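# Full box into the tote, empty boxes back on desks

## Task

Find which box in the room is the full one (all the others are empty). Place the full box entirely inside the tote near the door, and return each empty box to the desk it belongs on. Every box must stay where it ends up without the robot holding or propping it. The robot must not tip over or finish leaning.

## Robot and tools

ROBOT. A Hello Robot Stretch 4 with a single arm: an omni-wheel base, a lift that slides up and down a mast, a telescoping arm that reaches straight out, a three-joint wrist (yaw, pitch, roll) and a two-finger gripper. It stands about 1.6 m tall; the base rim lies within 0.23 m of the base origin. Loose objects may occasionally get nudged by the scene itself.

FRAMES. Base frame: origin on the floor below the base centre, x ahead, y to the left, z up. hand_pose (a point between the open fingertips, link pinch) is reported in this frame; with all wrist joints at 0 its axes line up with the base axes, though the printed position may be a little off. The odometry frame is where the base frame was when the scene began. base_odometry heading is in radians, left positive, wrapping at ±3.142.

execute_actions. Argument actions: a list holding exactly one action, or empty (then it only reports state and pictures). Argument cameras: list of names from head_camera, head_left_camera, head_right_camera, wrist_camera, all; omitted, null or ["all"] gives every camera, [] gives none; an unknown name rejects the call. An action may contain base, joints, or both, plus optional pace and contact_limits; alternatively it is {"end_of_arm": "enable_torque"} by itself, which re-powers any wrist or gripper motor that shut down, leaving it holding its current position. All motions in one action begin together.
- base: exactly one key. translate_m: relative drive along the robot's own x, metres, -2 to 2, forward positive. strafe_m: relative sideways move, metres, -2 to 2, left positive. rotate_rad: relative turn in place, radians, -3.2 to 3.2, counter-clockwise (left) positive. These are offsets measured from where the base last reported itself.
- joints: a dictionary of absolute targets by name. lift_m 0 to 1.2 m; arm_m 0 to 0.55 m extension; wrist_yaw_rad -1.134 to 4.276 (0 straight ahead, positive turns left, 3.14 tucked back, above 3.4 the arm may block it); wrist_pitch_rad -1.117 to 4.259 (0 level, 1.57 pointing down); wrist_roll_rad -1.117 to 4.259 (0 has fingers side by side at equal height, positive turns clockwise as seen from behind); gripper_m -0.038 to 0.141, the fingertip gap in metres (negative means fingers squeeze each other). A joint target outside its range is clipped and executed, with a note; any other bad value or unknown key rejects the whole call and nothing moves.
- pace: "slow", "default", "fast" or "max"; base tops out at 0.1/0.3/0.4/0.6 m/s and 1/2/3/4 rad/s, further reduced when the lift is above 0.2 m.
- contact_limits: only arm_m, a number from 0 (gentlest) to 0.75 (firmest), default 0.5; the arm halts when it meets that much resistance.
A joint or base omitted from an action may keep pushing toward its previous target. If a result reports a stop, later moving calls in the same reply are skipped.

wait: seconds, 0 to 10; commands nothing new and returns the same report as an empty action list.
zoom_image: camera (one of the four names) and region [x0, y0, x1, y1] in pixels of that camera's most recent full image, top-left origin, at most 504 by 504.
read_manual: optional section, only "licences"; returns licence text and moves nothing.
finished_scene: scene, the integer number of the current scene; ends it irreversibly and reports success. Call it only once everything is settled.

CAMERAS. head_camera sits atop the mast looking forward and down (turn the base to look around). head_left_camera and head_right_camera are fisheyes beside it, angled more steeply down, also showing the base and arm. wrist_camera looks along the fingers, which appear near the bottom of its image. Calibration lines give K, distortion and T_world_to_cam relative to the base frame; they carry small errors, larger at the wrist when the arm is extended.

RESULT LINES. joint_positions: current joint values. base_status and joint_status: how each motion ended: done (for the base, wheels turned the full amount, slipping included); off_target (stopped short, may still push); contact_stop_at_<key> (blocked, that part may go slack: a lift can sag, wheels can roll); limit_stop_at_<name> (built-in limit, e.g. tilt over 6 degrees or own_body self-collision); time_out; torque_fault (a wrist or gripper motor overloaded and went limp until enable_torque). on_its_own covers uncommanded behaviour; "held at" there names a target, not a position. lidar_m: 12 distances in metres, 30-degree sectors starting straight ahead and going counter-clockwise (4th left, 7th behind, 10th right); "-" means nothing seen or closer than 0.25 m; glass and thin legs may be missed. wrist_depth_mm: a 7 by 7 grid of depths, 100 to 2000 mm, top-left first. turned_by_wheels versus turned_by_imu differing by more than about 0.1 rad suggests a collision or slip. base_tilt in degrees (forward, right positive). motor_effort: percent of maximum, bracket shows the peak; wheel positives push a right turn; a sustained odd value at rest implies pushing or carrying.

GRIPPING. Command a gap smaller than the object to grasp it; lower values squeeze harder and pull it inward. Reported gap and done do not prove a hold; a firm grip shows as a clear gripper effort change. If fingertips snag on a surface, raise the lift. To unfold the wrist at the start, send lift_m 0.4 with wrist_yaw_rad 0 together. Tilting the gripper up while rolled can trigger own_body stops.

AVOID. Turning or driving with over 1 kg held and arm_m above 0.2, especially at fast paces; strong sustained pushes or pulls, more so with the gripper high; a level gripper holding more than about 2 kg (torque fault); dropping, slamming or knocking boxes; tipping the robot or leaving it leaning; leaving a box resting on the robot. Shorter total motion is better.

Each tool is called after "Emit:" as name(argument=value, ...) on one line, values as JSON.

## Session

Emit:
execute_actions(actions=[])

Scene clock: 0.00 s.
base_odometry: x=+0.000 y=+0.000 heading=+0.000 (m, m, rad; odometry frame)
turned_by_wheels: +0.000 (rad since the last result)
turned_by_imu: +0.000 (rad since the last result)
base_tilt: forward=+0.0 right=+0.5 (deg)
lidar_m: 0.71 0.79 0.76 0.79 1.04 1.54 1.35 0.93 0.87 0.93 0.71 0.67
base_status: not commanded
joint_positions: lift_m=+0.244 arm_m=+0.001 wrist_yaw_rad=+3.072 wrist_pitch_rad=+0.007 wrist_roll_rad=-0.010 gripper_m=+0.057
joint_status: not commanded
motor_effort: lift_m=+19 arm_m=+0 wrist_yaw_rad=-1 wrist_pitch_rad=-6 wrist_roll_rad=+0 gripper_m=-4 wheel_0=-1 wheel_1=+0 wheel_2=+0 (%)
hand_pose: x=-0.1100 y=+0.1072 z=+0.4200 quat_wxyz=(+0.035, -0.004, -0.005, +0.999) (m; base frame)
wrist_depth_mm: 135 140 - - - - 1983 / 107 140 - - - - 1921 / 111 140 - - - - 1921 / 128 154 - - - - 1983 / 1025 1336 - - - - 1921 / 1025 1281 198 1397 1160 1336 1281 / 976 946 1008 106 946 878 917
pictures: head_camera, head_left_camera, head_right_camera, wrist_camera
Images, in order (width x height): head_camera 420x560, head_left_camera 420x672, head_right_camera 420x672, wrist_camera 616x392.

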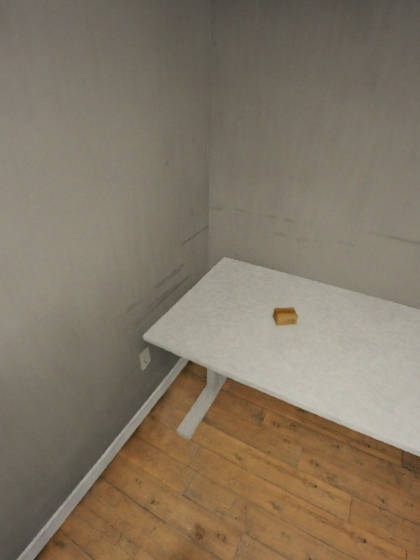

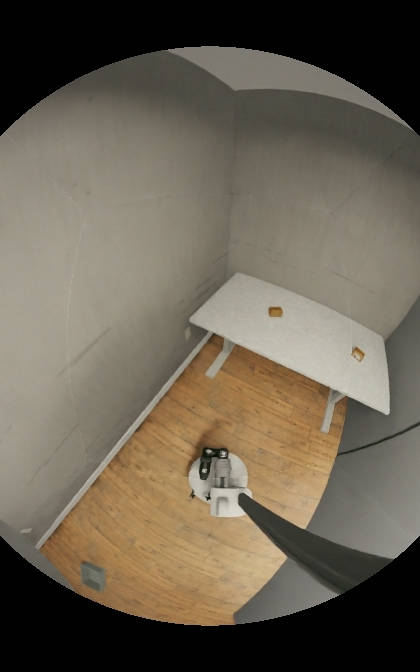

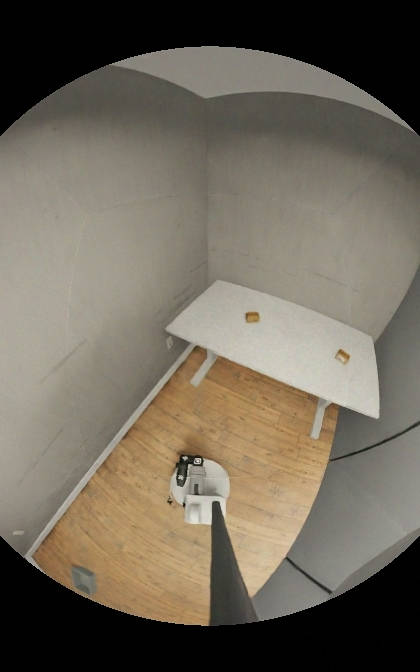

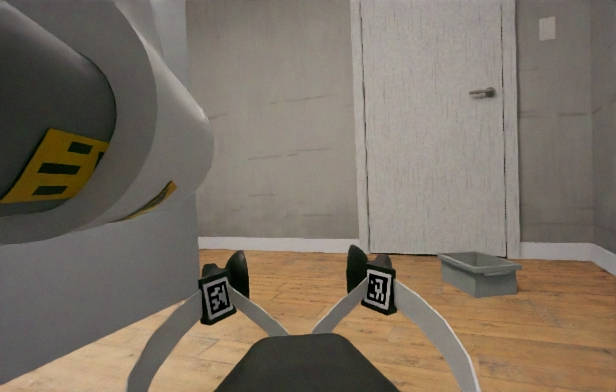

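Emit:
zoom_image(camera="head_camera", region=[230, 270, 350, 360])

Emit:
execute_actions(actions=[{"base": {"rotate_rad": -0.51}, "joints": {"lift_m": 0.72, "wrist_yaw_rad": 0, "gripper_m": 0.14}, "pace": "fast"}])

Region (230, 270, 350, 360) of head_camera's 420x560 image, scaled by 4.200, with more detail than that image has; it fills the top 378 rows of this view, and the rest is white.

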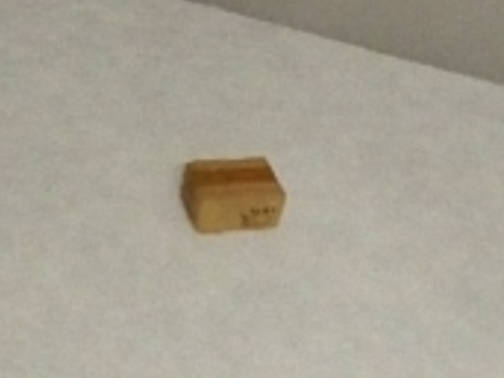

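Scene clock: 4.30 s.
base_odometry: x=+0.000 y=+0.000 heading=-0.510 (m, m, rad; odometry frame)
turned_by_wheels: -0.510 (rad since the last result)
turned_by_imu: -0.508 (rad since the last result)
base_tilt: forward=-0.1 right=+0.5 (deg)
lidar_m: 0.68 0.72 0.76 0.76 0.80 1.07 1.52 1.34 0.95 0.88 0.94 0.72
base_status: done
joint_positions: lift_m=+0.720 arm_m=+0.001 wrist_yaw_rad=+0.000 wrist_pitch_rad=+0.007 wrist_roll_rad=-0.010 gripper_m=+0.140
joint_status: all done
motor_effort: lift_m=+21(22) arm_m=+0(0) wrist_yaw_rad=-1(2) wrist_pitch_rad=-6(7) wrist_roll_rad=+0(0) gripper_m=+0(2) wheel_0=+0(7) wheel_1=-2(8) wheel_2=-1(8) (%)
hand_pose: x=+0.4602 y=-0.0873 z=+0.8959 quat_wxyz=(+1.000, -0.005, +0.004, +0.000) (m; base frame)
wrist_depth_mm: 1229 1229 1255 1281 1281 1308 1098 / 1229 1205 1255 1255 1281 1308 1098 / 1229 1255 1255 1281 1308 1336 1118 / 1255 1255 1281 1336 1308 1336 1138 / 1205 1281 1281 1182 1138 946 1025 / 750 213 597 676 569 591 621 / 504 500 512 106 530 1397 878
pictures: head_camera, head_left_camera, head_right_camera, wrist_camera
camera_calibration (this result's frames):
wrist_camera: T_world_to_cam=[[-0.0172901, -0.99934, -0.0319344, -0.0525782], [-0.0590747, 0.0329044, -0.997711, 0.969326], [0.998104, -0.015364, -0.0596047, -0.176959], [0, 0, 0, 1]] pos_world=[0.232977, -0.0871574, 0.954881]
Images, in order (width x height): head_camera 420x560, head_left_camera 420x672, head_right_camera 420x672, wrist_camera 616x392.

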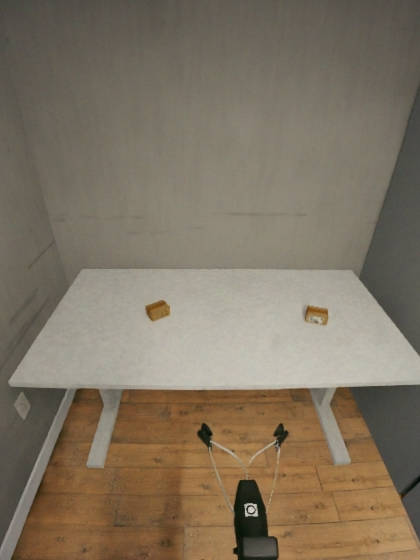

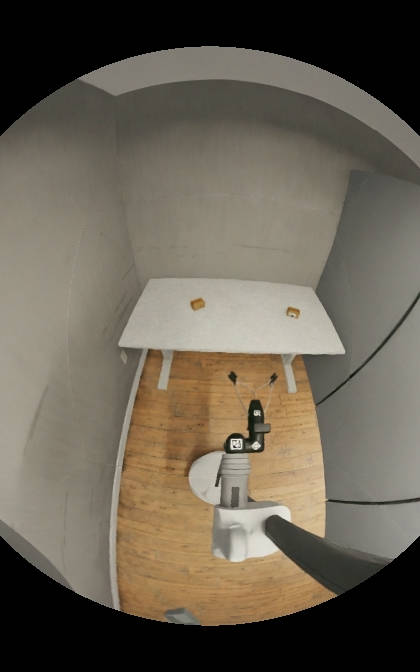

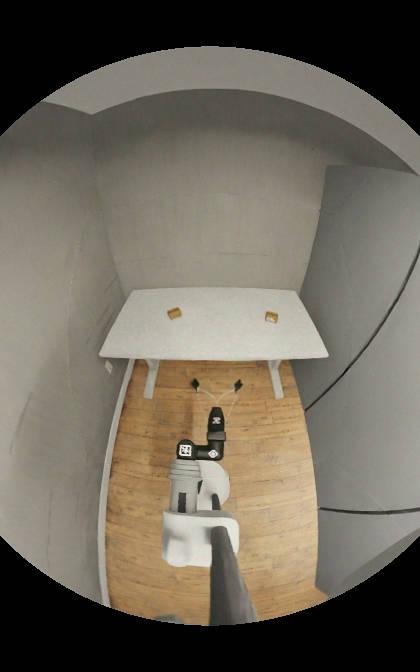

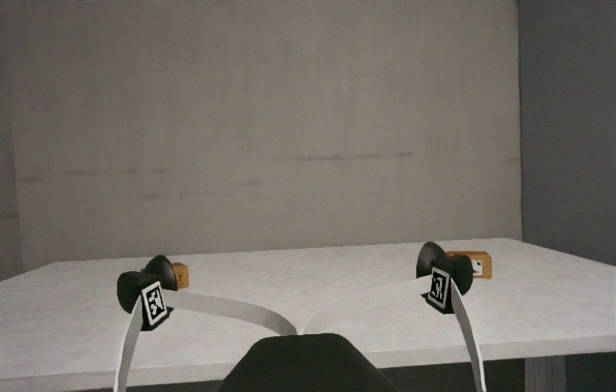

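Emit:
zoom_image(camera="head_camera", region=[120, 280, 200, 340])

Emit:
zoom_image(camera="head_camera", region=[280, 285, 360, 345])

Region (120, 280, 200, 340) of head_camera's 420x560 image, scaled by 6.300, with more detail than that image has; it fills the top 378 rows of this view, and the rest is white.

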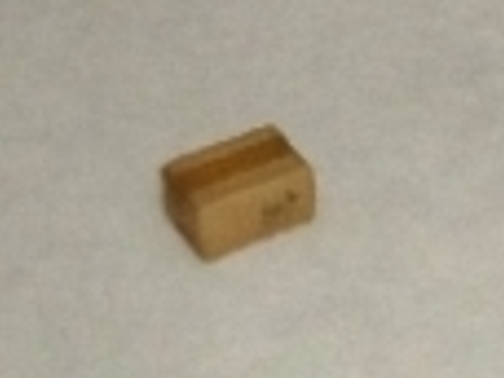

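Region (280, 285, 360, 345) of head_camera's 420x560 image, scaled by 6.300, with more detail than that image has; it fills the top 378 rows of this view, and the rest is white.

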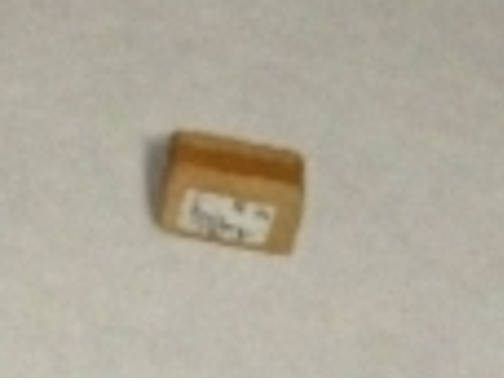

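Emit:
execute_actions(actions=[{"base": {"rotate_rad": -0.355}, "joints": {"lift_m": 0.8, "wrist_pitch_rad": 0.4}, "pace": "fast"}], cameras=[])

Emit:
execute_actions(actions=[{"base": {"translate_m": 0.45}, "pace": "fast"}], cameras=["head_camera", "wrist_camera"])

Scene clock: 10.27 s.
base_odometry: x=+0.000 y=+0.000 heading=-0.865 (m, m, rad; odometry frame)
turned_by_wheels: -0.355 (rad since the last result)
turned_by_imu: -0.354 (rad since the last result)
base_tilt: forward=-0.1 right=+0.5 (deg)
lidar_m: 0.67 0.67 0.75 0.77 0.75 0.82 1.35 1.61 1.13 0.90 0.87 0.86
base_status: done
joint_positions: lift_m=+0.800 arm_m=+0.001 wrist_yaw_rad=+0.000 wrist_pitch_rad=+0.402 wrist_roll_rad=-0.010 gripper_m=+0.140
joint_status: all done
motor_effort: lift_m=+21(25) arm_m=+0(0) wrist_yaw_rad=+0(1) wrist_pitch_rad=-6(8) wrist_roll_rad=-1(0) gripper_m=-1(1) wheel_0=+0(7) wheel_1=-1(8) wheel_2=-1(5) (%)
hand_pose: x=+0.4372 y=-0.0874 z=+0.8652 quat_wxyz=(+0.980, -0.005, +0.200, +0.001) (m; base frame)
wrist_depth_mm: 1008 1098 1205 1308 1138 854 707 / 1078 1138 1255 1430 1205 891 723 / 1078 1042 1025 917 976 878 750 / 707 707 683 676 759 917 778 / 530 544 1499 1661 1308 946 809 / 1308 213 1366 1366 1281 991 820 / 1255 1229 1205 106 1205 1060 842
pictures: none
No camera images: the call's "cameras" was empty. Leave "cameras" out to get every camera's image.

Scene clock: 12.83 s.
base_odometry: x=+0.292 y=-0.342 heading=-0.865 (m, m, rad; odometry frame)
turned_by_wheels: +0.000 (rad since the last result)
turned_by_imu: +0.000 (rad since the last result)
base_tilt: forward=-0.1 right=+0.3 (deg)
lidar_m: 0.29 0.25 0.30 0.51 0.92 1.03 1.62 2.61 0.94 0.73 0.72 0.35
base_status: done
joint_positions: lift_m=+0.800 arm_m=+0.001 wrist_yaw_rad=+0.000 wrist_pitch_rad=+0.402 wrist_roll_rad=-0.010 gripper_m=+0.140
joint_status: not commanded
motor_effort: lift_m=+21(21) arm_m=+0(0) wrist_yaw_rad=+0(0) wrist_pitch_rad=-6(6) wrist_roll_rad=+0(0) gripper_m=-1(1) wheel_0=+1(8) wheel_1=+0(4) wheel_2=+1(12) (%)
hand_pose: x=+0.4372 y=-0.0874 z=+0.8652 quat_wxyz=(+0.980, -0.005, +0.200, +0.001) (m; base frame)
wrist_depth_mm: 691 759 820 891 891 683 554 / 732 788 878 976 946 699 574 / 759 831 904 976 904 732 597 / 699 691 683 676 661 676 609 / 530 521 512 500 508 496 500 / 421 214 389 413 379 389 404 / 351 349 349 105 343 340 338
pictures: head_camera, wrist_camera
camera_calibration (this result's frames):
wrist_camera: T_world_to_cam=[[-0.0285532, -0.999334, -0.0227033, -0.0571173], [-0.438317, 0.0329298, -0.898217, 1.01697], [0.898367, -0.0156957, -0.438965, 0.215965], [0, 0, 0, 1]] pos_world=[0.250108, -0.0871781, 1.00696]
Images, in order (width x height): head_camera 420x560, wrist_camera 616x392.

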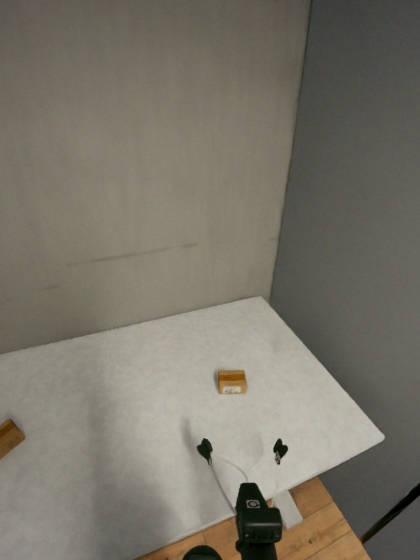

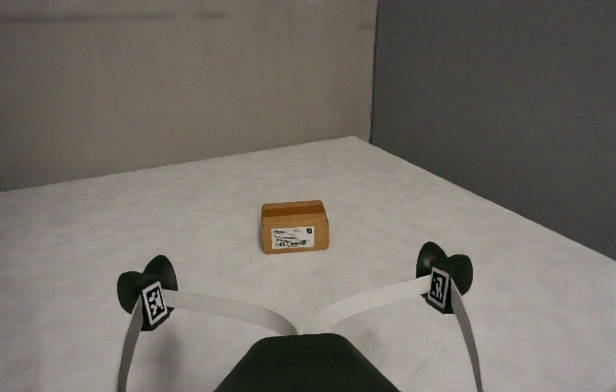

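Emit:
execute_actions(actions=[{"joints": {"lift_m": 0.69, "arm_m": 0.17}, "pace": "fast"}], cameras=["head_camera", "wrist_camera"])

Scene clock: 15.60 s.
base_odometry: x=+0.292 y=-0.342 heading=-0.865 (m, m, rad; odometry frame)
turned_by_wheels: +0.000 (rad since the last result)
turned_by_imu: +0.000 (rad since the last result)
base_tilt: forward=-0.1 right=+0.5 (deg)
lidar_m: 0.29 0.27 0.32 0.47 0.92 1.03 1.65 2.61 0.94 0.75 0.74 0.35
base_status: not commanded
joint_positions: lift_m=+0.690 arm_m=+0.169 wrist_yaw_rad=+0.000 wrist_pitch_rad=+0.402 wrist_roll_rad=-0.010 gripper_m=+0.140
joint_status: all done
motor_effort: lift_m=+16(18) arm_m=+8(4) wrist_yaw_rad=-1(0) wrist_pitch_rad=-6(6) wrist_roll_rad=+0(0) gripper_m=-1(2) wheel_0=+1(0) wheel_1=+0(0) wheel_2=+1(1) (%)
hand_pose: x=+0.6050 y=-0.0874 z=+0.7555 quat_wxyz=(+0.980, -0.005, +0.200, +0.001) (m; base frame)
wrist_depth_mm: 574 621 668 759 788 609 496 / 603 654 715 798 831 640 512 / 621 647 627 609 603 597 530 / 436 427 399 301 410 404 402 / 327 324 304 303 314 309 306 / 260 213 238 254 235 240 249 / 218 216 215 106 211 209 208
pictures: head_camera, wrist_camera
camera_calibration (this result's frames):
wrist_camera: T_world_to_cam=[[-0.028342, -0.999341, -0.0226995, -0.0548893], [-0.438443, 0.0328358, -0.898159, 0.992069], [0.898312, -0.0155032, -0.439085, 0.0172361], [0, 0, 0, 1]] pos_world=[0.417927, -0.0871613, 0.897357]
Images, in order (width x height): head_camera 420x560, wrist_camera 616x392.

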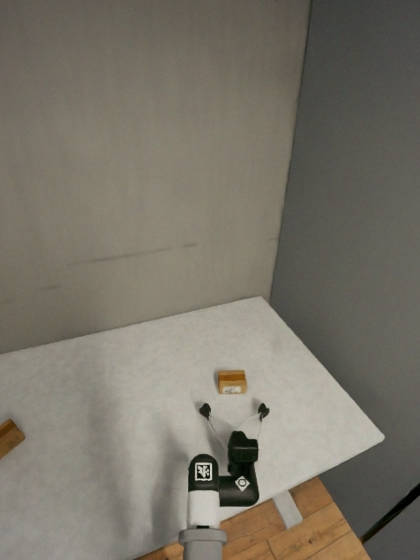

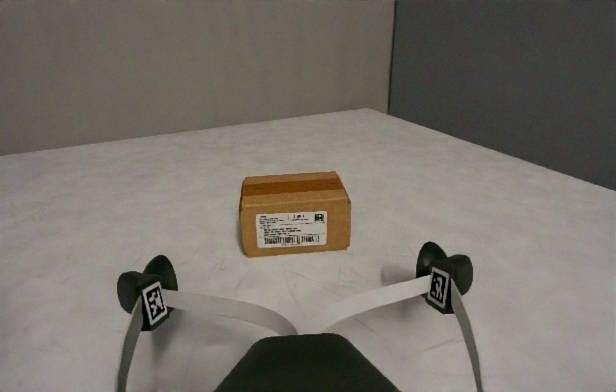

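Emit:
execute_actions(actions=[{"joints": {"lift_m": 0.682, "arm_m": 0.272}}], cameras=["wrist_camera"])

Emit:
execute_actions(actions=[{"joints": {"gripper_m": 0.03}}], cameras=["wrist_camera"])

Scene clock: 18.23 s.
base_odometry: x=+0.292 y=-0.342 heading=-0.865 (m, m, rad; odometry frame)
turned_by_wheels: +0.000 (rad since the last result)
turned_by_imu: +0.000 (rad since the last result)
base_tilt: forward=-0.2 right=+0.5 (deg)
lidar_m: 0.28 0.25 0.30 0.52 0.91 1.02 1.64 2.59 0.94 0.74 0.73 0.34
base_status: not commanded
joint_positions: lift_m=+0.682 arm_m=+0.271 wrist_yaw_rad=+0.000 wrist_pitch_rad=+0.402 wrist_roll_rad=-0.010 gripper_m=+0.140
joint_status: all done
motor_effort: lift_m=+16(15) arm_m=+8(10) wrist_yaw_rad=-1(0) wrist_pitch_rad=-6(6) wrist_roll_rad=+0(0) gripper_m=-1(0) wheel_0=+0(1) wheel_1=+0(0) wheel_2=+1(1) (%)
hand_pose: x=+0.7070 y=-0.0874 z=+0.7475 quat_wxyz=(+0.980, -0.005, +0.200, +0.001) (m; base frame)
wrist_depth_mm: 504 544 591 647 707 574 462 / 525 569 627 683 750 591 480 / 544 580 591 580 569 569 492 / 413 407 402 397 392 387 382 / 310 307 277 211 283 294 291 / 249 213 198 201 217 229 236 / 208 205 205 106 202 200 199
pictures: wrist_camera
camera_calibration (this result's frames):
wrist_camera: T_world_to_cam=[[-0.0284555, -0.999337, -0.0227015, -0.0521294], [-0.43838, 0.0328863, -0.898188, 1.02959], [0.898339, -0.0156065, -0.439025, -0.0779308], [0, 0, 0, 1]] pos_world=[0.519875, -0.0871703, 0.889365]
Images, in order (width x height): wrist_camera 616x392.

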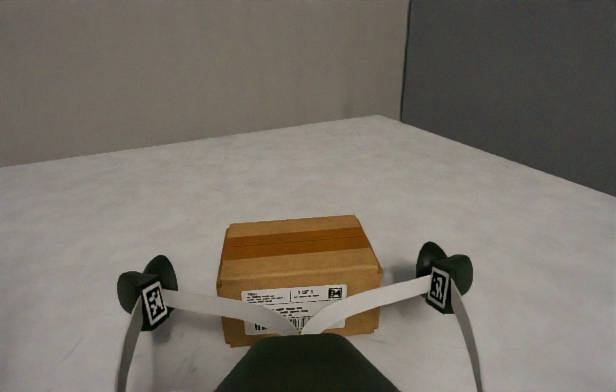

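Scene clock: 20.33 s.
base_odometry: x=+0.292 y=-0.342 heading=-0.865 (m, m, rad; odometry frame)
turned_by_wheels: +0.000 (rad since the last result)
turned_by_imu: +0.000 (rad since the last result)
base_tilt: forward=-0.2 right=+0.3 (deg)
lidar_m: 0.27 0.25 0.33 0.51 0.90 1.03 1.63 2.59 0.92 0.77 0.72 0.35
base_status: not commanded
joint_positions: lift_m=+0.682 arm_m=+0.271 wrist_yaw_rad=+0.000 wrist_pitch_rad=+0.402 wrist_roll_rad=-0.010 gripper_m=+0.030
joint_status: all done
motor_effort: lift_m=+16(16) arm_m=+8(8) wrist_yaw_rad=-1(1) wrist_pitch_rad=-6(6) wrist_roll_rad=+0(0) gripper_m=-21(21) wheel_0=+0(1) wheel_1=+0(0) wheel_2=+1(2) (%)
hand_pose: x=+0.7069 y=-0.0874 z=+0.7475 quat_wxyz=(+0.980, -0.005, +0.200, +0.001) (m; base frame)
wrist_depth_mm: 500 539 591 640 707 574 466 / 525 564 627 691 741 585 480 / 544 580 597 585 574 564 492 / 415 407 402 394 392 389 382 / 310 307 219 200 283 294 291 / 248 229 183 185 186 221 236 / 206 199 198 106 201 200 198
pictures: wrist_camera
camera_calibration (this result's frames):
wrist_camera: T_world_to_cam=[[-0.0284574, -0.999337, -0.022699, -0.0521307], [-0.43846, 0.0328863, -0.898149, 1.02959], [0.8983, -0.0156063, -0.439105, -0.077845], [0, 0, 0, 1]] pos_world=[0.519878, -0.0871703, 0.889358]
Images, in order (width x height): wrist_camera 616x392.

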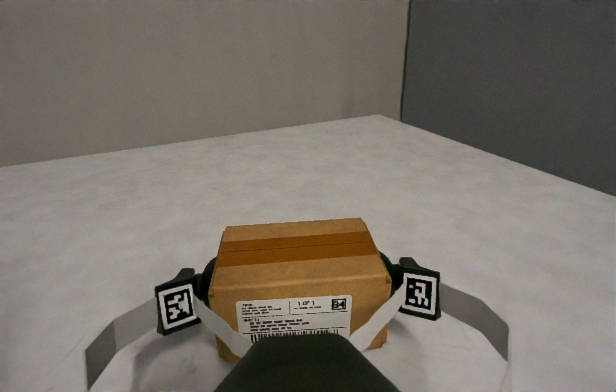

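Emit:
execute_actions(actions=[{"joints": {"lift_m": 0.72}, "pace": "slow"}], cameras=["wrist_camera"])

Scene clock: 21.63 s.
base_odometry: x=+0.292 y=-0.342 heading=-0.865 (m, m, rad; odometry frame)
turned_by_wheels: +0.000 (rad since the last result)
turned_by_imu: +0.000 (rad since the last result)
base_tilt: forward=-0.1 right=+0.4 (deg)
lidar_m: 0.26 0.25 0.30 0.51 0.90 1.00 1.64 2.60 0.92 0.74 0.69 0.35
base_status: not commanded
joint_positions: lift_m=+0.720 arm_m=+0.271 wrist_yaw_rad=+0.000 wrist_pitch_rad=+0.402 wrist_roll_rad=-0.010 gripper_m=+0.030
joint_status: all done
motor_effort: lift_m=+21(23) arm_m=+9(9) wrist_yaw_rad=-1(0) wrist_pitch_rad=-6(6) wrist_roll_rad=+0(0) gripper_m=-21(20) wheel_0=+0(1) wheel_1=+0(0) wheel_2=+1(1) (%)
hand_pose: x=+0.7069 y=-0.0874 z=+0.7850 quat_wxyz=(+0.980, -0.005, +0.200, +0.001) (m; base frame)
wrist_depth_mm: 500 539 597 647 699 569 462 / 521 569 621 691 741 591 477 / 549 597 654 707 723 609 492 / 508 500 492 484 480 469 492 / 379 375 218 199 345 357 355 / 304 279 184 184 186 270 287 / 254 243 241 106 245 243 242
pictures: wrist_camera
camera_calibration (this result's frames):
wrist_camera: T_world_to_cam=[[-0.0284594, -0.999337, -0.0226964, -0.0512807], [-0.43854, 0.0328863, -0.89811, 1.06328], [0.898261, -0.0156063, -0.439185, -0.0612867], [0, 0, 0, 1]] pos_world=[0.519881, -0.0871703, 0.926859]
Images, in order (width x height): wrist_camera 616x392.

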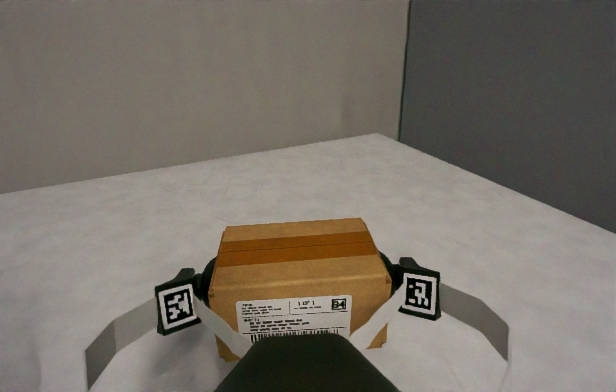

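Emit:
execute_actions(actions=[{"joints": {"lift_m": 0.682}, "pace": "slow"}], cameras=[])

Emit:
execute_actions(actions=[{"joints": {"gripper_m": 0.14}}], cameras=["wrist_camera"])

Emit:
execute_actions(actions=[{"joints": {"lift_m": 0.78, "arm_m": 0.1}, "pace": "fast"}], cameras=[])

Emit:
execute_actions(actions=[{"base": {"rotate_rad": 0.97}, "pace": "fast"}], cameras=["head_camera", "wrist_camera"])

Scene clock: 23.37 s.
base_odometry: x=+0.292 y=-0.342 heading=-0.865 (m, m, rad; odometry frame)
turned_by_wheels: +0.000 (rad since the last result)
turned_by_imu: +0.000 (rad since the last result)
base_tilt: forward=-0.1 right=+0.4 (deg)
lidar_m: 0.27 0.26 0.31 0.49 0.90 1.00 1.64 2.61 0.93 0.76 0.70 0.34
base_status: not commanded
joint_positions: lift_m=+0.682 arm_m=+0.271 wrist_yaw_rad=+0.000 wrist_pitch_rad=+0.402 wrist_roll_rad=-0.010 gripper_m=+0.030
joint_status: all done
motor_effort: lift_m=+15(20) arm_m=+8(7) wrist_yaw_rad=-1(0) wrist_pitch_rad=-6(7) wrist_roll_rad=+0(0) gripper_m=-22(20) wheel_0=+0(0) wheel_1=+0(0) wheel_2=+1(2) (%)
hand_pose: x=+0.7069 y=-0.0874 z=+0.7475 quat_wxyz=(+0.980, -0.005, +0.200, +0.001) (m; base frame)
wrist_depth_mm: 500 549 597 654 699 569 466 / 525 569 627 699 750 591 477 / 544 585 591 585 564 564 492 / 413 407 402 394 392 384 379 / 310 307 218 200 282 294 293 / 249 230 183 184 186 221 236 / 208 199 198 106 200 200 199
pictures: none
No camera images: the call's "cameras" was empty. Leave "cameras" out to get every camera's image.

Scene clock: 25.47 s.
base_odometry: x=+0.292 y=-0.342 heading=-0.865 (m, m, rad; odometry frame)
turned_by_wheels: +0.000 (rad since the last result)
turned_by_imu: +0.000 (rad since the last result)
base_tilt: forward=+0.0 right=+0.4 (deg)
lidar_m: 0.29 0.27 0.29 0.50 0.91 1.02 1.63 2.61 0.94 0.72 0.71 0.34
base_status: not commanded
joint_positions: lift_m=+0.682 arm_m=+0.271 wrist_yaw_rad=+0.000 wrist_pitch_rad=+0.402 wrist_roll_rad=-0.010 gripper_m=+0.140
joint_status: all done
motor_effort: lift_m=+16(15) arm_m=+8(8) wrist_yaw_rad=+0(0) wrist_pitch_rad=-7(6) wrist_roll_rad=+0(1) gripper_m=+0(20) wheel_0=+0(1) wheel_1=+0(0) wheel_2=+1(1) (%)
hand_pose: x=+0.7069 y=-0.0874 z=+0.7475 quat_wxyz=(+0.980, -0.005, +0.200, +0.001) (m; base frame)
wrist_depth_mm: 500 544 591 654 699 569 466 / 530 569 621 691 750 591 480 / 544 580 597 580 574 569 496 / 415 410 404 399 389 384 382 / 310 309 276 212 283 294 291 / 249 214 198 202 217 229 237 / 208 206 205 106 202 199 199
pictures: wrist_camera
camera_calibration (this result's frames):
wrist_camera: T_world_to_cam=[[-0.0284598, -0.999337, -0.022696, -0.0521317], [-0.438553, 0.0328863, -0.898103, 1.02961], [0.898254, -0.0156064, -0.439199, -0.0777372], [0, 0, 0, 1]] pos_world=[0.519883, -0.0871703, 0.889371]
Images, in order (width x height): wrist_camera 616x392.

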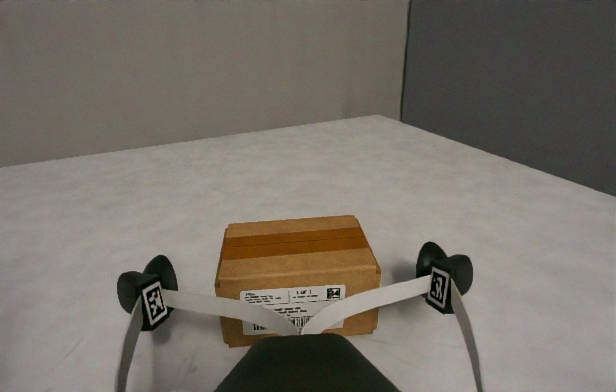

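Scene clock: 26.83 s.
base_odometry: x=+0.292 y=-0.342 heading=-0.865 (m, m, rad; odometry frame)
turned_by_wheels: +0.000 (rad since the last result)
turned_by_imu: +0.000 (rad since the last result)
base_tilt: forward=+0.0 right=+0.4 (deg)
lidar_m: 0.27 0.27 0.32 0.51 0.92 1.04 1.64 2.61 0.92 0.74 0.73 0.37
base_status: not commanded
joint_positions: lift_m=+0.780 arm_m=+0.101 wrist_yaw_rad=+0.000 wrist_pitch_rad=+0.402 wrist_roll_rad=-0.010 gripper_m=+0.140
joint_status: all done
motor_effort: lift_m=+21(21) arm_m=-8(11) wrist_yaw_rad=+0(2) wrist_pitch_rad=-6(6) wrist_roll_rad=-1(1) gripper_m=-1(1) wheel_0=+1(1) wheel_1=+0(0) wheel_2=+1(1) (%)
hand_pose: x=+0.5378 y=-0.0875 z=+0.8451 quat_wxyz=(+0.980, -0.005, +0.200, +0.001) (m; base frame)
wrist_depth_mm: 621 676 732 820 842 640 525 / 647 707 768 854 891 661 535 / 683 741 809 878 854 683 554 / 654 647 634 627 621 640 569 / 488 484 477 407 469 462 459 / 394 213 357 382 351 362 375 / 329 324 325 106 319 314 314
pictures: none
No camera images: the call's "cameras" was empty. Leave "cameras" out to get every camera's image.

Scene clock: 28.43 s.
base_odometry: x=+0.292 y=-0.342 heading=+0.104 (m, m, rad; odometry frame)
turned_by_wheels: +0.970 (rad since the last result)
turned_by_imu: +0.964 (rad since the last result)
base_tilt: forward=-0.1 right=+0.4 (deg)
lidar_m: 0.30 0.44 0.91 0.97 1.43 1.93 1.01 0.76 0.71 0.39 0.27 0.25
base_status: done
joint_positions: lift_m=+0.780 arm_m=+0.101 wrist_yaw_rad=+0.000 wrist_pitch_rad=+0.402 wrist_roll_rad=-0.010 gripper_m=+0.140
joint_status: not commanded
motor_effort: lift_m=+21(21) arm_m=-8(8) wrist_yaw_rad=-1(1) wrist_pitch_rad=-6(6) wrist_roll_rad=+1(0) gripper_m=-1(0) wheel_0=-3(8) wheel_1=-2(8) wheel_2=-1(8) (%)
hand_pose: x=+0.5378 y=-0.0874 z=+0.8451 quat_wxyz=(+0.980, -0.005, +0.200, +0.001) (m; base frame)
wrist_depth_mm: 707 878 931 809 715 647 585 / 732 904 1008 866 759 676 615 / 759 904 931 878 798 707 640 / 707 647 640 627 621 609 603 / 496 484 480 439 469 466 462 / 392 214 359 382 351 362 373 / 327 324 324 106 319 315 315
pictures: head_camera, wrist_camera
camera_calibration (this result's frames):
wrist_camera: T_world_to_cam=[[-0.0284149, -0.999338, -0.0226994, -0.0547398], [-0.438441, 0.0328677, -0.898159, 1.04308], [0.898311, -0.0155688, -0.439085, 0.116913], [0, 0, 0, 1]] pos_world=[0.350749, -0.087167, 0.986945]
Images, in order (width x height): head_camera 420x560, wrist_camera 616x392.

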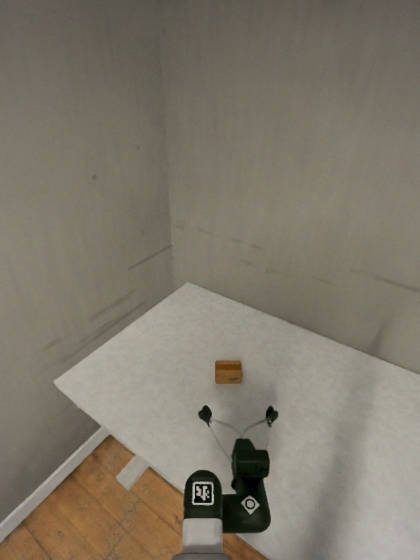

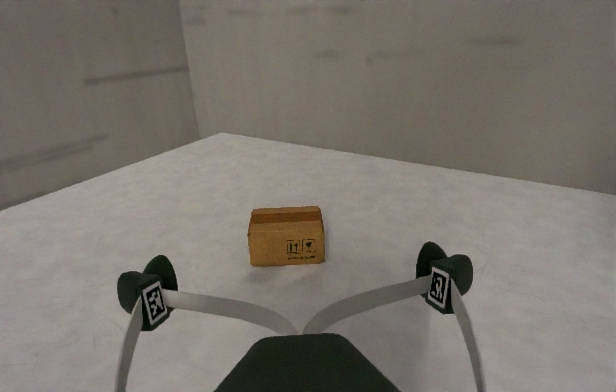

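Emit:
execute_actions(actions=[{"base": {"rotate_rad": 0.015}, "joints": {"lift_m": 0.682, "arm_m": 0.314}}], cameras=["wrist_camera"])

Scene clock: 31.73 s.
base_odometry: x=+0.292 y=-0.342 heading=+0.119 (m, m, rad; odometry frame)
turned_by_wheels: +0.015 (rad since the last result)
turned_by_imu: +0.014 (rad since the last result)
base_tilt: forward=-0.1 right=+0.3 (deg)
lidar_m: 0.30 0.44 0.91 0.98 1.49 2.24 1.02 0.76 0.72 0.39 0.26 0.26
base_status: done
joint_positions: lift_m=+0.682 arm_m=+0.313 wrist_yaw_rad=+0.000 wrist_pitch_rad=+0.402 wrist_roll_rad=-0.010 gripper_m=+0.140
joint_status: all done
motor_effort: lift_m=+15(23) arm_m=+8(10) wrist_yaw_rad=-1(0) wrist_pitch_rad=-6(6) wrist_roll_rad=+0(1) gripper_m=+0(1) wheel_0=-2(6) wheel_1=-1(4) wheel_2=-1(3) (%)
hand_pose: x=+0.7490 y=-0.0874 z=+0.7475 quat_wxyz=(+0.980, -0.005, +0.200, +0.001) (m; base frame)
wrist_depth_mm: 603 732 723 627 554 500 455 / 621 750 788 668 585 521 477 / 627 603 591 585 574 530 492 / 418 410 399 397 387 384 382 / 310 306 276 212 283 296 291 / 248 213 200 200 213 229 236 / 208 205 204 106 202 200 199
pictures: wrist_camera
camera_calibration (this result's frames):
wrist_camera: T_world_to_cam=[[-0.028439, -0.999338, -0.0227005, -0.0509421], [-0.438411, 0.0328787, -0.898173, 1.04802], [0.898324, -0.015591, -0.439056, -0.115639], [0, 0, 0, 1]] pos_world=[0.561898, -0.087169, 0.889379]
Images, in order (width x height): wrist_camera 616x392.

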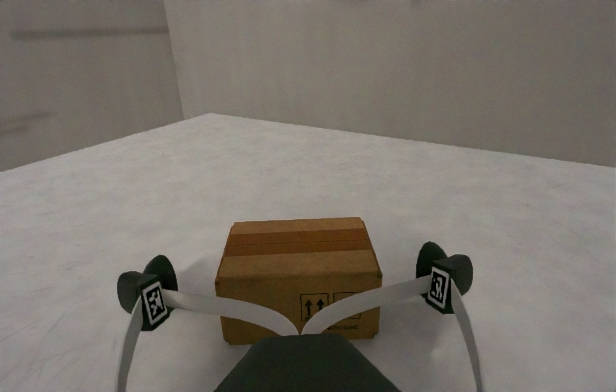

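Emit:
execute_actions(actions=[{"joints": {"gripper_m": 0.03}}], cameras=[])

Emit:
execute_actions(actions=[{"joints": {"lift_m": 0.71}, "pace": "slow"}], cameras=["wrist_camera"])

Scene clock: 34.20 s.
base_odometry: x=+0.292 y=-0.342 heading=+0.119 (m, m, rad; odometry frame)
turned_by_wheels: +0.000 (rad since the last result)
turned_by_imu: +0.000 (rad since the last result)
base_tilt: forward=-0.1 right=+0.4 (deg)
lidar_m: 0.31 0.45 0.90 0.98 1.44 2.24 1.01 0.76 0.71 0.37 0.29 0.26
base_status: not commanded
joint_positions: lift_m=+0.682 arm_m=+0.313 wrist_yaw_rad=+0.000 wrist_pitch_rad=+0.402 wrist_roll_rad=-0.010 gripper_m=+0.030
joint_status: all done
motor_effort: lift_m=+16(16) arm_m=+8(8) wrist_yaw_rad=-1(0) wrist_pitch_rad=-6(7) wrist_roll_rad=+0(1) gripper_m=-21(25) wheel_0=-2(3) wheel_1=-1(1) wheel_2=-1(1) (%)
hand_pose: x=+0.7490 y=-0.0874 z=+0.7475 quat_wxyz=(+0.980, -0.005, +0.200, +0.001) (m; base frame)
wrist_depth_mm: 603 732 723 634 559 496 452 / 615 759 768 668 585 521 477 / 621 609 591 585 574 530 492 / 415 407 402 397 389 384 384 / 310 306 216 198 285 294 291 / 249 182 181 183 184 221 235 / 207 198 198 106 200 199 198
pictures: none
No camera images: the call's "cameras" was empty. Leave "cameras" out to get every camera's image.

Scene clock: 35.23 s.
base_odometry: x=+0.292 y=-0.342 heading=+0.119 (m, m, rad; odometry frame)
turned_by_wheels: +0.000 (rad since the last result)
turned_by_imu: +0.000 (rad since the last result)
base_tilt: forward=-0.1 right=+0.5 (deg)
lidar_m: 0.31 0.45 0.89 0.98 1.46 2.21 1.02 0.75 0.70 0.35 0.27 0.26
base_status: not commanded
joint_positions: lift_m=+0.710 arm_m=+0.313 wrist_yaw_rad=+0.000 wrist_pitch_rad=+0.402 wrist_roll_rad=-0.010 gripper_m=+0.030
joint_status: all done
motor_effort: lift_m=+22(25) arm_m=+9(8) wrist_yaw_rad=+0(0) wrist_pitch_rad=-6(7) wrist_roll_rad=+0(0) gripper_m=-20(21) wheel_0=-2(2) wheel_1=-1(1) wheel_2=-1(1) (%)
hand_pose: x=+0.7490 y=-0.0874 z=+0.7750 quat_wxyz=(+0.980, -0.005, +0.200, +0.001) (m; base frame)
wrist_depth_mm: 603 732 723 627 554 500 455 / 621 750 778 668 585 521 473 / 640 723 691 683 609 549 496 / 480 477 469 462 455 445 439 / 362 359 215 200 329 340 338 / 289 183 181 182 183 256 274 / 241 230 230 106 233 232 231
pictures: wrist_camera
camera_calibration (this result's frames):
wrist_camera: T_world_to_cam=[[-0.028441, -0.999338, -0.0226976, -0.0503194], [-0.438498, 0.0328785, -0.89813, 1.07273], [0.898282, -0.0155909, -0.439143, -0.103469], [0, 0, 0, 1]] pos_world=[0.561903, -0.087169, 0.91687]
Images, in order (width x height): wrist_camera 616x392.

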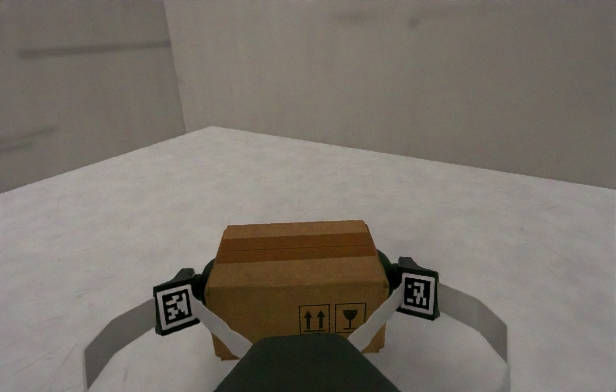

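Emit:
execute_actions(actions=[{"joints": {"lift_m": 0.682}, "pace": "slow"}], cameras=[])

Emit:
execute_actions(actions=[{"joints": {"gripper_m": 0.14}}], cameras=["wrist_camera"])

Emit:
execute_actions(actions=[{"joints": {"lift_m": 0.8, "arm_m": 0.0}, "pace": "fast"}], cameras=[])

Emit:
execute_actions(actions=[{"base": {"rotate_rad": 2.51}, "pace": "fast"}])

Scene clock: 36.73 s.
base_odometry: x=+0.292 y=-0.342 heading=+0.119 (m, m, rad; odometry frame)
turned_by_wheels: +0.000 (rad since the last result)
turned_by_imu: +0.000 (rad since the last result)
base_tilt: forward=-0.1 right=+0.5 (deg)
lidar_m: 0.29 0.45 0.90 1.00 1.44 2.23 1.00 0.77 0.73 0.36 0.27 0.26
base_status: not commanded
joint_positions: lift_m=+0.682 arm_m=+0.313 wrist_yaw_rad=+0.000 wrist_pitch_rad=+0.402 wrist_roll_rad=-0.010 gripper_m=+0.030
joint_status: all done
motor_effort: lift_m=+15(22) arm_m=+8(8) wrist_yaw_rad=+0(0) wrist_pitch_rad=-7(6) wrist_roll_rad=+0(0) gripper_m=-20(21) wheel_0=-2(2) wheel_1=-1(1) wheel_2=-1(1) (%)
hand_pose: x=+0.7490 y=-0.0874 z=+0.7475 quat_wxyz=(+0.980, -0.005, +0.200, +0.001) (m; base frame)
wrist_depth_mm: 603 732 732 627 554 496 455 / 621 750 788 668 591 521 473 / 621 597 591 585 574 525 492 / 415 410 402 397 389 384 382 / 309 306 215 200 283 293 291 / 249 183 181 182 184 222 236 / 207 199 198 106 201 199 198
pictures: none
No camera images: the call's "cameras" was empty. Leave "cameras" out to get every camera's image.

Scene clock: 38.83 s.
base_odometry: x=+0.292 y=-0.342 heading=+0.119 (m, m, rad; odometry frame)
turned_by_wheels: +0.000 (rad since the last result)
turned_by_imu: +0.000 (rad since the last result)
base_tilt: forward=+0.0 right=+0.6 (deg)
lidar_m: 0.31 0.45 0.92 0.98 1.43 2.23 0.95 0.76 0.73 0.36 0.26 0.27
base_status: not commanded
joint_positions: lift_m=+0.682 arm_m=+0.313 wrist_yaw_rad=+0.000 wrist_pitch_rad=+0.402 wrist_roll_rad=-0.010 gripper_m=+0.140
joint_status: all done
motor_effort: lift_m=+15(16) arm_m=+8(8) wrist_yaw_rad=-1(1) wrist_pitch_rad=-7(7) wrist_roll_rad=+0(0) gripper_m=-1(22) wheel_0=-2(2) wheel_1=-1(1) wheel_2=-1(1) (%)
hand_pose: x=+0.7490 y=-0.0874 z=+0.7475 quat_wxyz=(+0.980, -0.005, +0.200, +0.001) (m; base frame)
wrist_depth_mm: 603 732 723 627 554 496 455 / 621 768 778 668 591 521 477 / 627 609 591 580 580 530 488 / 418 407 402 397 389 389 382 / 310 307 277 212 285 293 291 / 248 213 200 201 213 229 236 / 207 205 204 106 202 200 198
pictures: wrist_camera
camera_calibration (this result's frames):
wrist_camera: T_world_to_cam=[[-0.0284412, -0.999338, -0.0226973, -0.0509437], [-0.438507, 0.0328785, -0.898126, 1.04803], [0.898278, -0.0155909, -0.439151, -0.115537], [0, 0, 0, 1]] pos_world=[0.561904, -0.087169, 0.889371]
Images, in order (width x height): wrist_camera 616x392.

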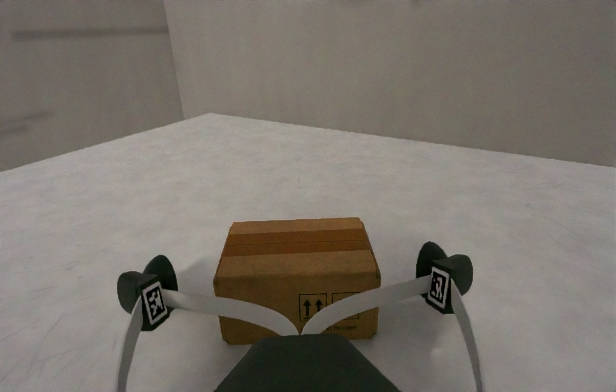

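Scene clock: 40.57 s.
base_odometry: x=+0.292 y=-0.342 heading=+0.119 (m, m, rad; odometry frame)
turned_by_wheels: +0.000 (rad since the last result)
turned_by_imu: +0.000 (rad since the last result)
base_tilt: forward=-0.2 right=+0.4 (deg)
lidar_m: 0.32 0.47 0.91 1.00 1.49 2.24 0.98 0.75 0.72 0.35 0.26 0.27
base_status: not commanded
joint_positions: lift_m=+0.800 arm_m=+0.002 wrist_yaw_rad=+0.000 wrist_pitch_rad=+0.402 wrist_roll_rad=-0.010 gripper_m=+0.140
joint_status: all done
motor_effort: lift_m=+21(26) arm_m=-8(8) wrist_yaw_rad=+1(0) wrist_pitch_rad=-6(6) wrist_roll_rad=+0(0) gripper_m=-1(1) wheel_0=-2(2) wheel_1=-1(1) wheel_2=-1(1) (%)
hand_pose: x=+0.4385 y=-0.0875 z=+0.8650 quat_wxyz=(+0.980, -0.005, +0.200, +0.001) (m; base frame)
wrist_depth_mm: 759 917 1042 878 798 715 654 / 768 931 1098 960 842 750 683 / 809 960 1008 960 878 778 699 / 750 691 683 634 668 661 647 / 535 525 517 508 512 500 496 / 424 213 387 410 379 389 399 / 351 349 351 106 343 338 338
pictures: none
No camera images: the call's "cameras" was empty. Leave "cameras" out to get every camera's image.

Scene clock: 43.00 s.
base_odometry: x=+0.292 y=-0.343 heading=+2.629 (m, m, rad; odometry frame)
turned_by_wheels: +2.510 (rad since the last result)
turned_by_imu: +2.496 (rad since the last result)
base_tilt: forward=-0.1 right=+0.5 (deg)
lidar_m: 1.89 1.14 0.79 0.73 0.40 0.30 0.26 0.35 0.39 0.91 0.94 1.28
base_status: done
joint_positions: lift_m=+0.800 arm_m=+0.002 wrist_yaw_rad=+0.000 wrist_pitch_rad=+0.402 wrist_roll_rad=-0.010 gripper_m=+0.140
joint_status: not commanded
motor_effort: lift_m=+21(21) arm_m=-8(8) wrist_yaw_rad=-1(2) wrist_pitch_rad=-6(6) wrist_roll_rad=+0(0) gripper_m=-1(0) wheel_0=-1(9) wheel_1=-1(6) wheel_2=+0(7) (%)
hand_pose: x=+0.4386 y=-0.0874 z=+0.8651 quat_wxyz=(+0.980, -0.005, +0.200, +0.001) (m; base frame)
wrist_depth_mm: - - - - - 1464 1098 / - - - - - 1576 1078 / 1430 - - - - 1576 1098 / 1366 - - - - 1618 1138 / 1366 1921 1808 1756 1756 1464 1118 / 1336 213 1336 1499 1308 1366 1160 / 1182 1205 1205 106 1205 1182 1118
pictures: head_camera, head_left_camera, head_right_camera, wrist_camera
camera_calibration (this result's frames):
wrist_camera: T_world_to_cam=[[-0.0283391, -0.999341, -0.0226973, -0.0571206], [-0.438507, 0.0328336, -0.898128, 1.01752], [0.898281, -0.0154992, -0.439148, 0.214899], [0, 0, 0, 1]] pos_world=[0.25153, -0.087161, 1.00694]
Images, in order (width x height): head_camera 420x560, head_left_camera 420x672, head_right_camera 420x672, wrist_camera 616x392.

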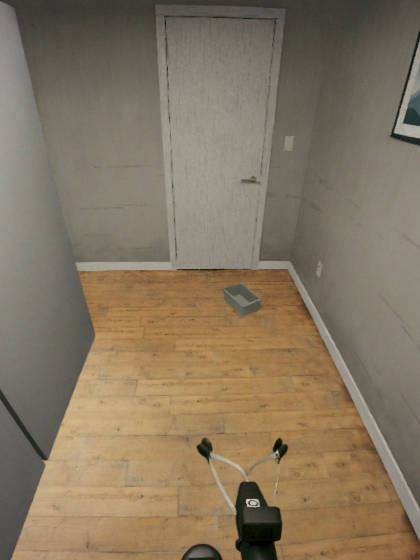

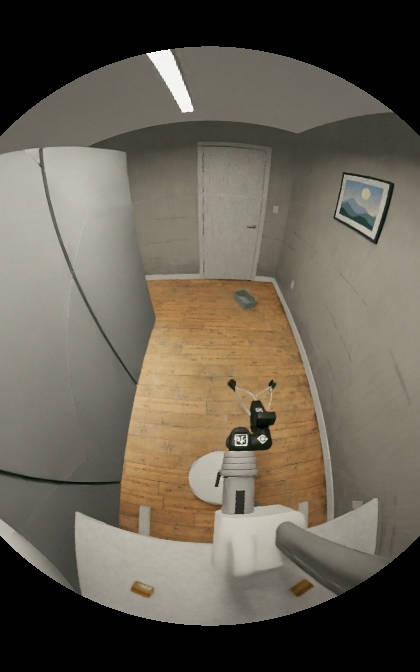

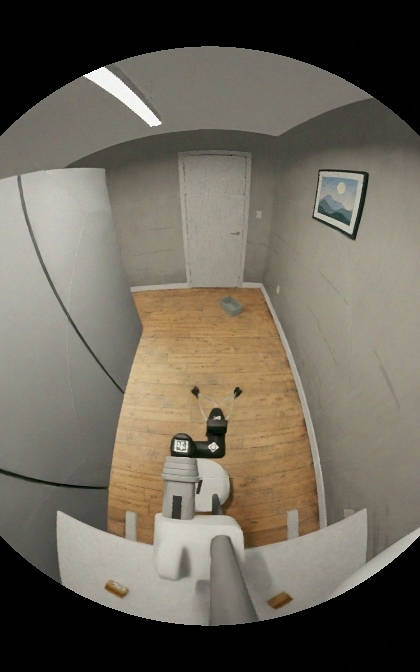

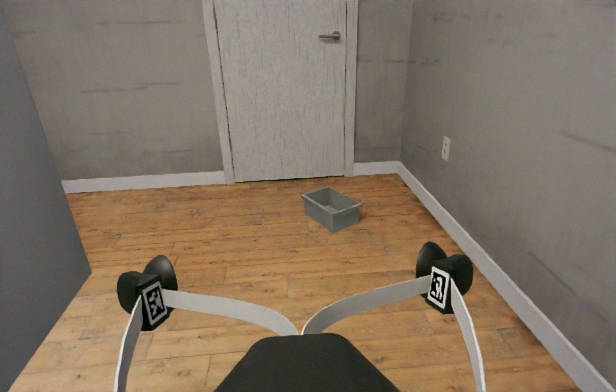

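Emit:
execute_actions(actions=[{"base": {"rotate_rad": 0.2}, "joints": {"lift_m": 0.5, "wrist_pitch_rad": 1.4}, "pace": "max"}], cameras=[])

Emit:
execute_actions(actions=[{"base": {"translate_m": 2.0}, "pace": "max"}], cameras=[])

Emit:
execute_actions(actions=[{"base": {"rotate_rad": 1.2}, "pace": "fast"}], cameras=["head_camera", "head_left_camera", "head_right_camera"])

Scene clock: 49.30 s.
base_odometry: x=+0.292 y=-0.342 heading=+2.829 (m, m, rad; odometry frame)
turned_by_wheels: +0.200 (rad since the last result)
turned_by_imu: +0.198 (rad since the last result)
base_tilt: forward=-0.1 right=+0.4 (deg)
lidar_m: 2.60 0.89 0.73 0.65 0.34 0.27 0.25 0.28 0.53 0.91 1.01 1.58
base_status: done
joint_positions: lift_m=+0.500 arm_m=+0.002 wrist_yaw_rad=+0.000 wrist_pitch_rad=+1.400 wrist_roll_rad=-0.010 gripper_m=+0.140
joint_status: all done
motor_effort: lift_m=+16(17) arm_m=-8(8) wrist_yaw_rad=-1(1) wrist_pitch_rad=-1(5) wrist_roll_rad=+0(0) gripper_m=-1(1) wheel_0=-1(8) wheel_1=+0(10) wheel_2=-1(6) (%)
hand_pose: x=+0.2220 y=-0.0874 z=+0.3941 quat_wxyz=(+0.765, -0.004, +0.644, +0.003) (m; base frame)
wrist_depth_mm: 661 661 668 668 683 691 699 / 654 654 661 661 668 676 683 / 634 634 640 647 654 661 661 / 627 621 627 640 640 640 647 / 615 615 621 627 627 627 627 / 597 214 399 404 621 615 621 / 585 392 394 106 609 609 609
pictures: none
No camera images: the call's "cameras" was empty. Leave "cameras" out to get every camera's image.

Scene clock: 54.70 s.
base_odometry: x=-1.611 y=+0.273 heading=+2.829 (m, m, rad; odometry frame)
turned_by_wheels: +0.000 (rad since the last result)
turned_by_imu: -0.001 (rad since the last result)
base_tilt: forward=-0.1 right=+0.4 (deg)
lidar_m: 0.64 0.74 1.21 0.61 0.48 0.77 2.60 1.50 1.25 0.58 0.82 0.65
base_status: done
joint_positions: lift_m=+0.500 arm_m=+0.002 wrist_yaw_rad=+0.000 wrist_pitch_rad=+1.400 wrist_roll_rad=-0.010 gripper_m=+0.140
joint_status: not commanded
motor_effort: lift_m=+16(17) arm_m=-8(8) wrist_yaw_rad=+0(1) wrist_pitch_rad=-1(1) wrist_roll_rad=+0(0) gripper_m=+0(0) wheel_0=+2(8) wheel_1=+0(6) wheel_2=+2(14) (%)
hand_pose: x=+0.2220 y=-0.0874 z=+0.3941 quat_wxyz=(+0.765, -0.004, +0.644, +0.003) (m; base frame)
wrist_depth_mm: 661 668 668 676 676 676 683 / 654 654 654 668 668 676 683 / 634 634 647 647 654 654 668 / 627 627 627 627 640 640 647 / 615 615 621 627 627 634 634 / 603 213 397 407 615 621 627 / 591 392 394 106 603 609 615
pictures: none
No camera images: the call's "cameras" was empty. Leave "cameras" out to get every camera's image.

Scene clock: 56.23 s.
base_odometry: x=-1.611 y=+0.273 heading=-2.254 (m, m, rad; odometry frame)
turned_by_wheels: +1.200 (rad since the last result)
turned_by_imu: +1.194 (rad since the last result)
base_tilt: forward=-0.1 right=+0.5 (deg)
lidar_m: 1.51 0.47 0.53 0.97 2.25 1.42 0.60 0.53 0.75 0.62 0.66 0.83
base_status: done
joint_positions: lift_m=+0.500 arm_m=+0.002 wrist_yaw_rad=+0.000 wrist_pitch_rad=+1.400 wrist_roll_rad=-0.010 gripper_m=+0.140
joint_status: not commanded
motor_effort: lift_m=+17(17) arm_m=-7(7) wrist_yaw_rad=-1(0) wrist_pitch_rad=+0(1) wrist_roll_rad=+0(0) gripper_m=-1(1) wheel_0=+0(9) wheel_1=+2(9) wheel_2=+2(10) (%)
hand_pose: x=+0.2220 y=-0.0874 z=+0.3940 quat_wxyz=(+0.765, -0.004, +0.644, +0.003) (m; base frame)
wrist_depth_mm: 661 668 676 676 676 691 654 / 647 654 661 661 668 668 676 / 634 640 654 647 654 654 654 / 621 634 627 634 634 647 647 / 621 621 621 621 627 640 640 / 597 214 399 404 609 615 627 / 591 392 394 106 603 615 615
pictures: head_camera, head_left_camera, head_right_camera
Images, in order (width x height): head_camera 420x560, head_left_camera 420x672, head_right_camera 420x672.

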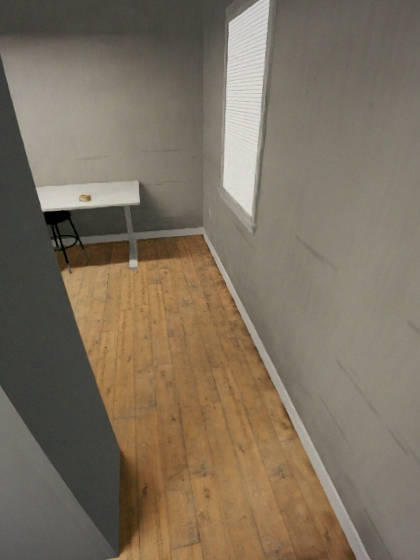

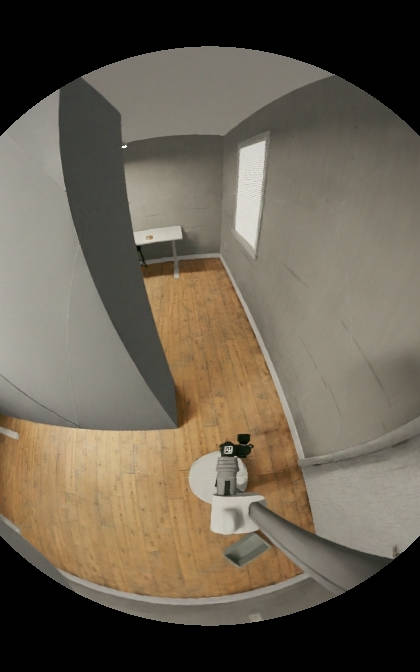

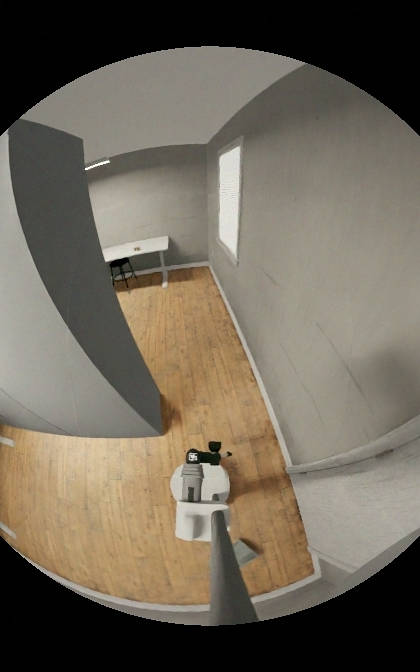

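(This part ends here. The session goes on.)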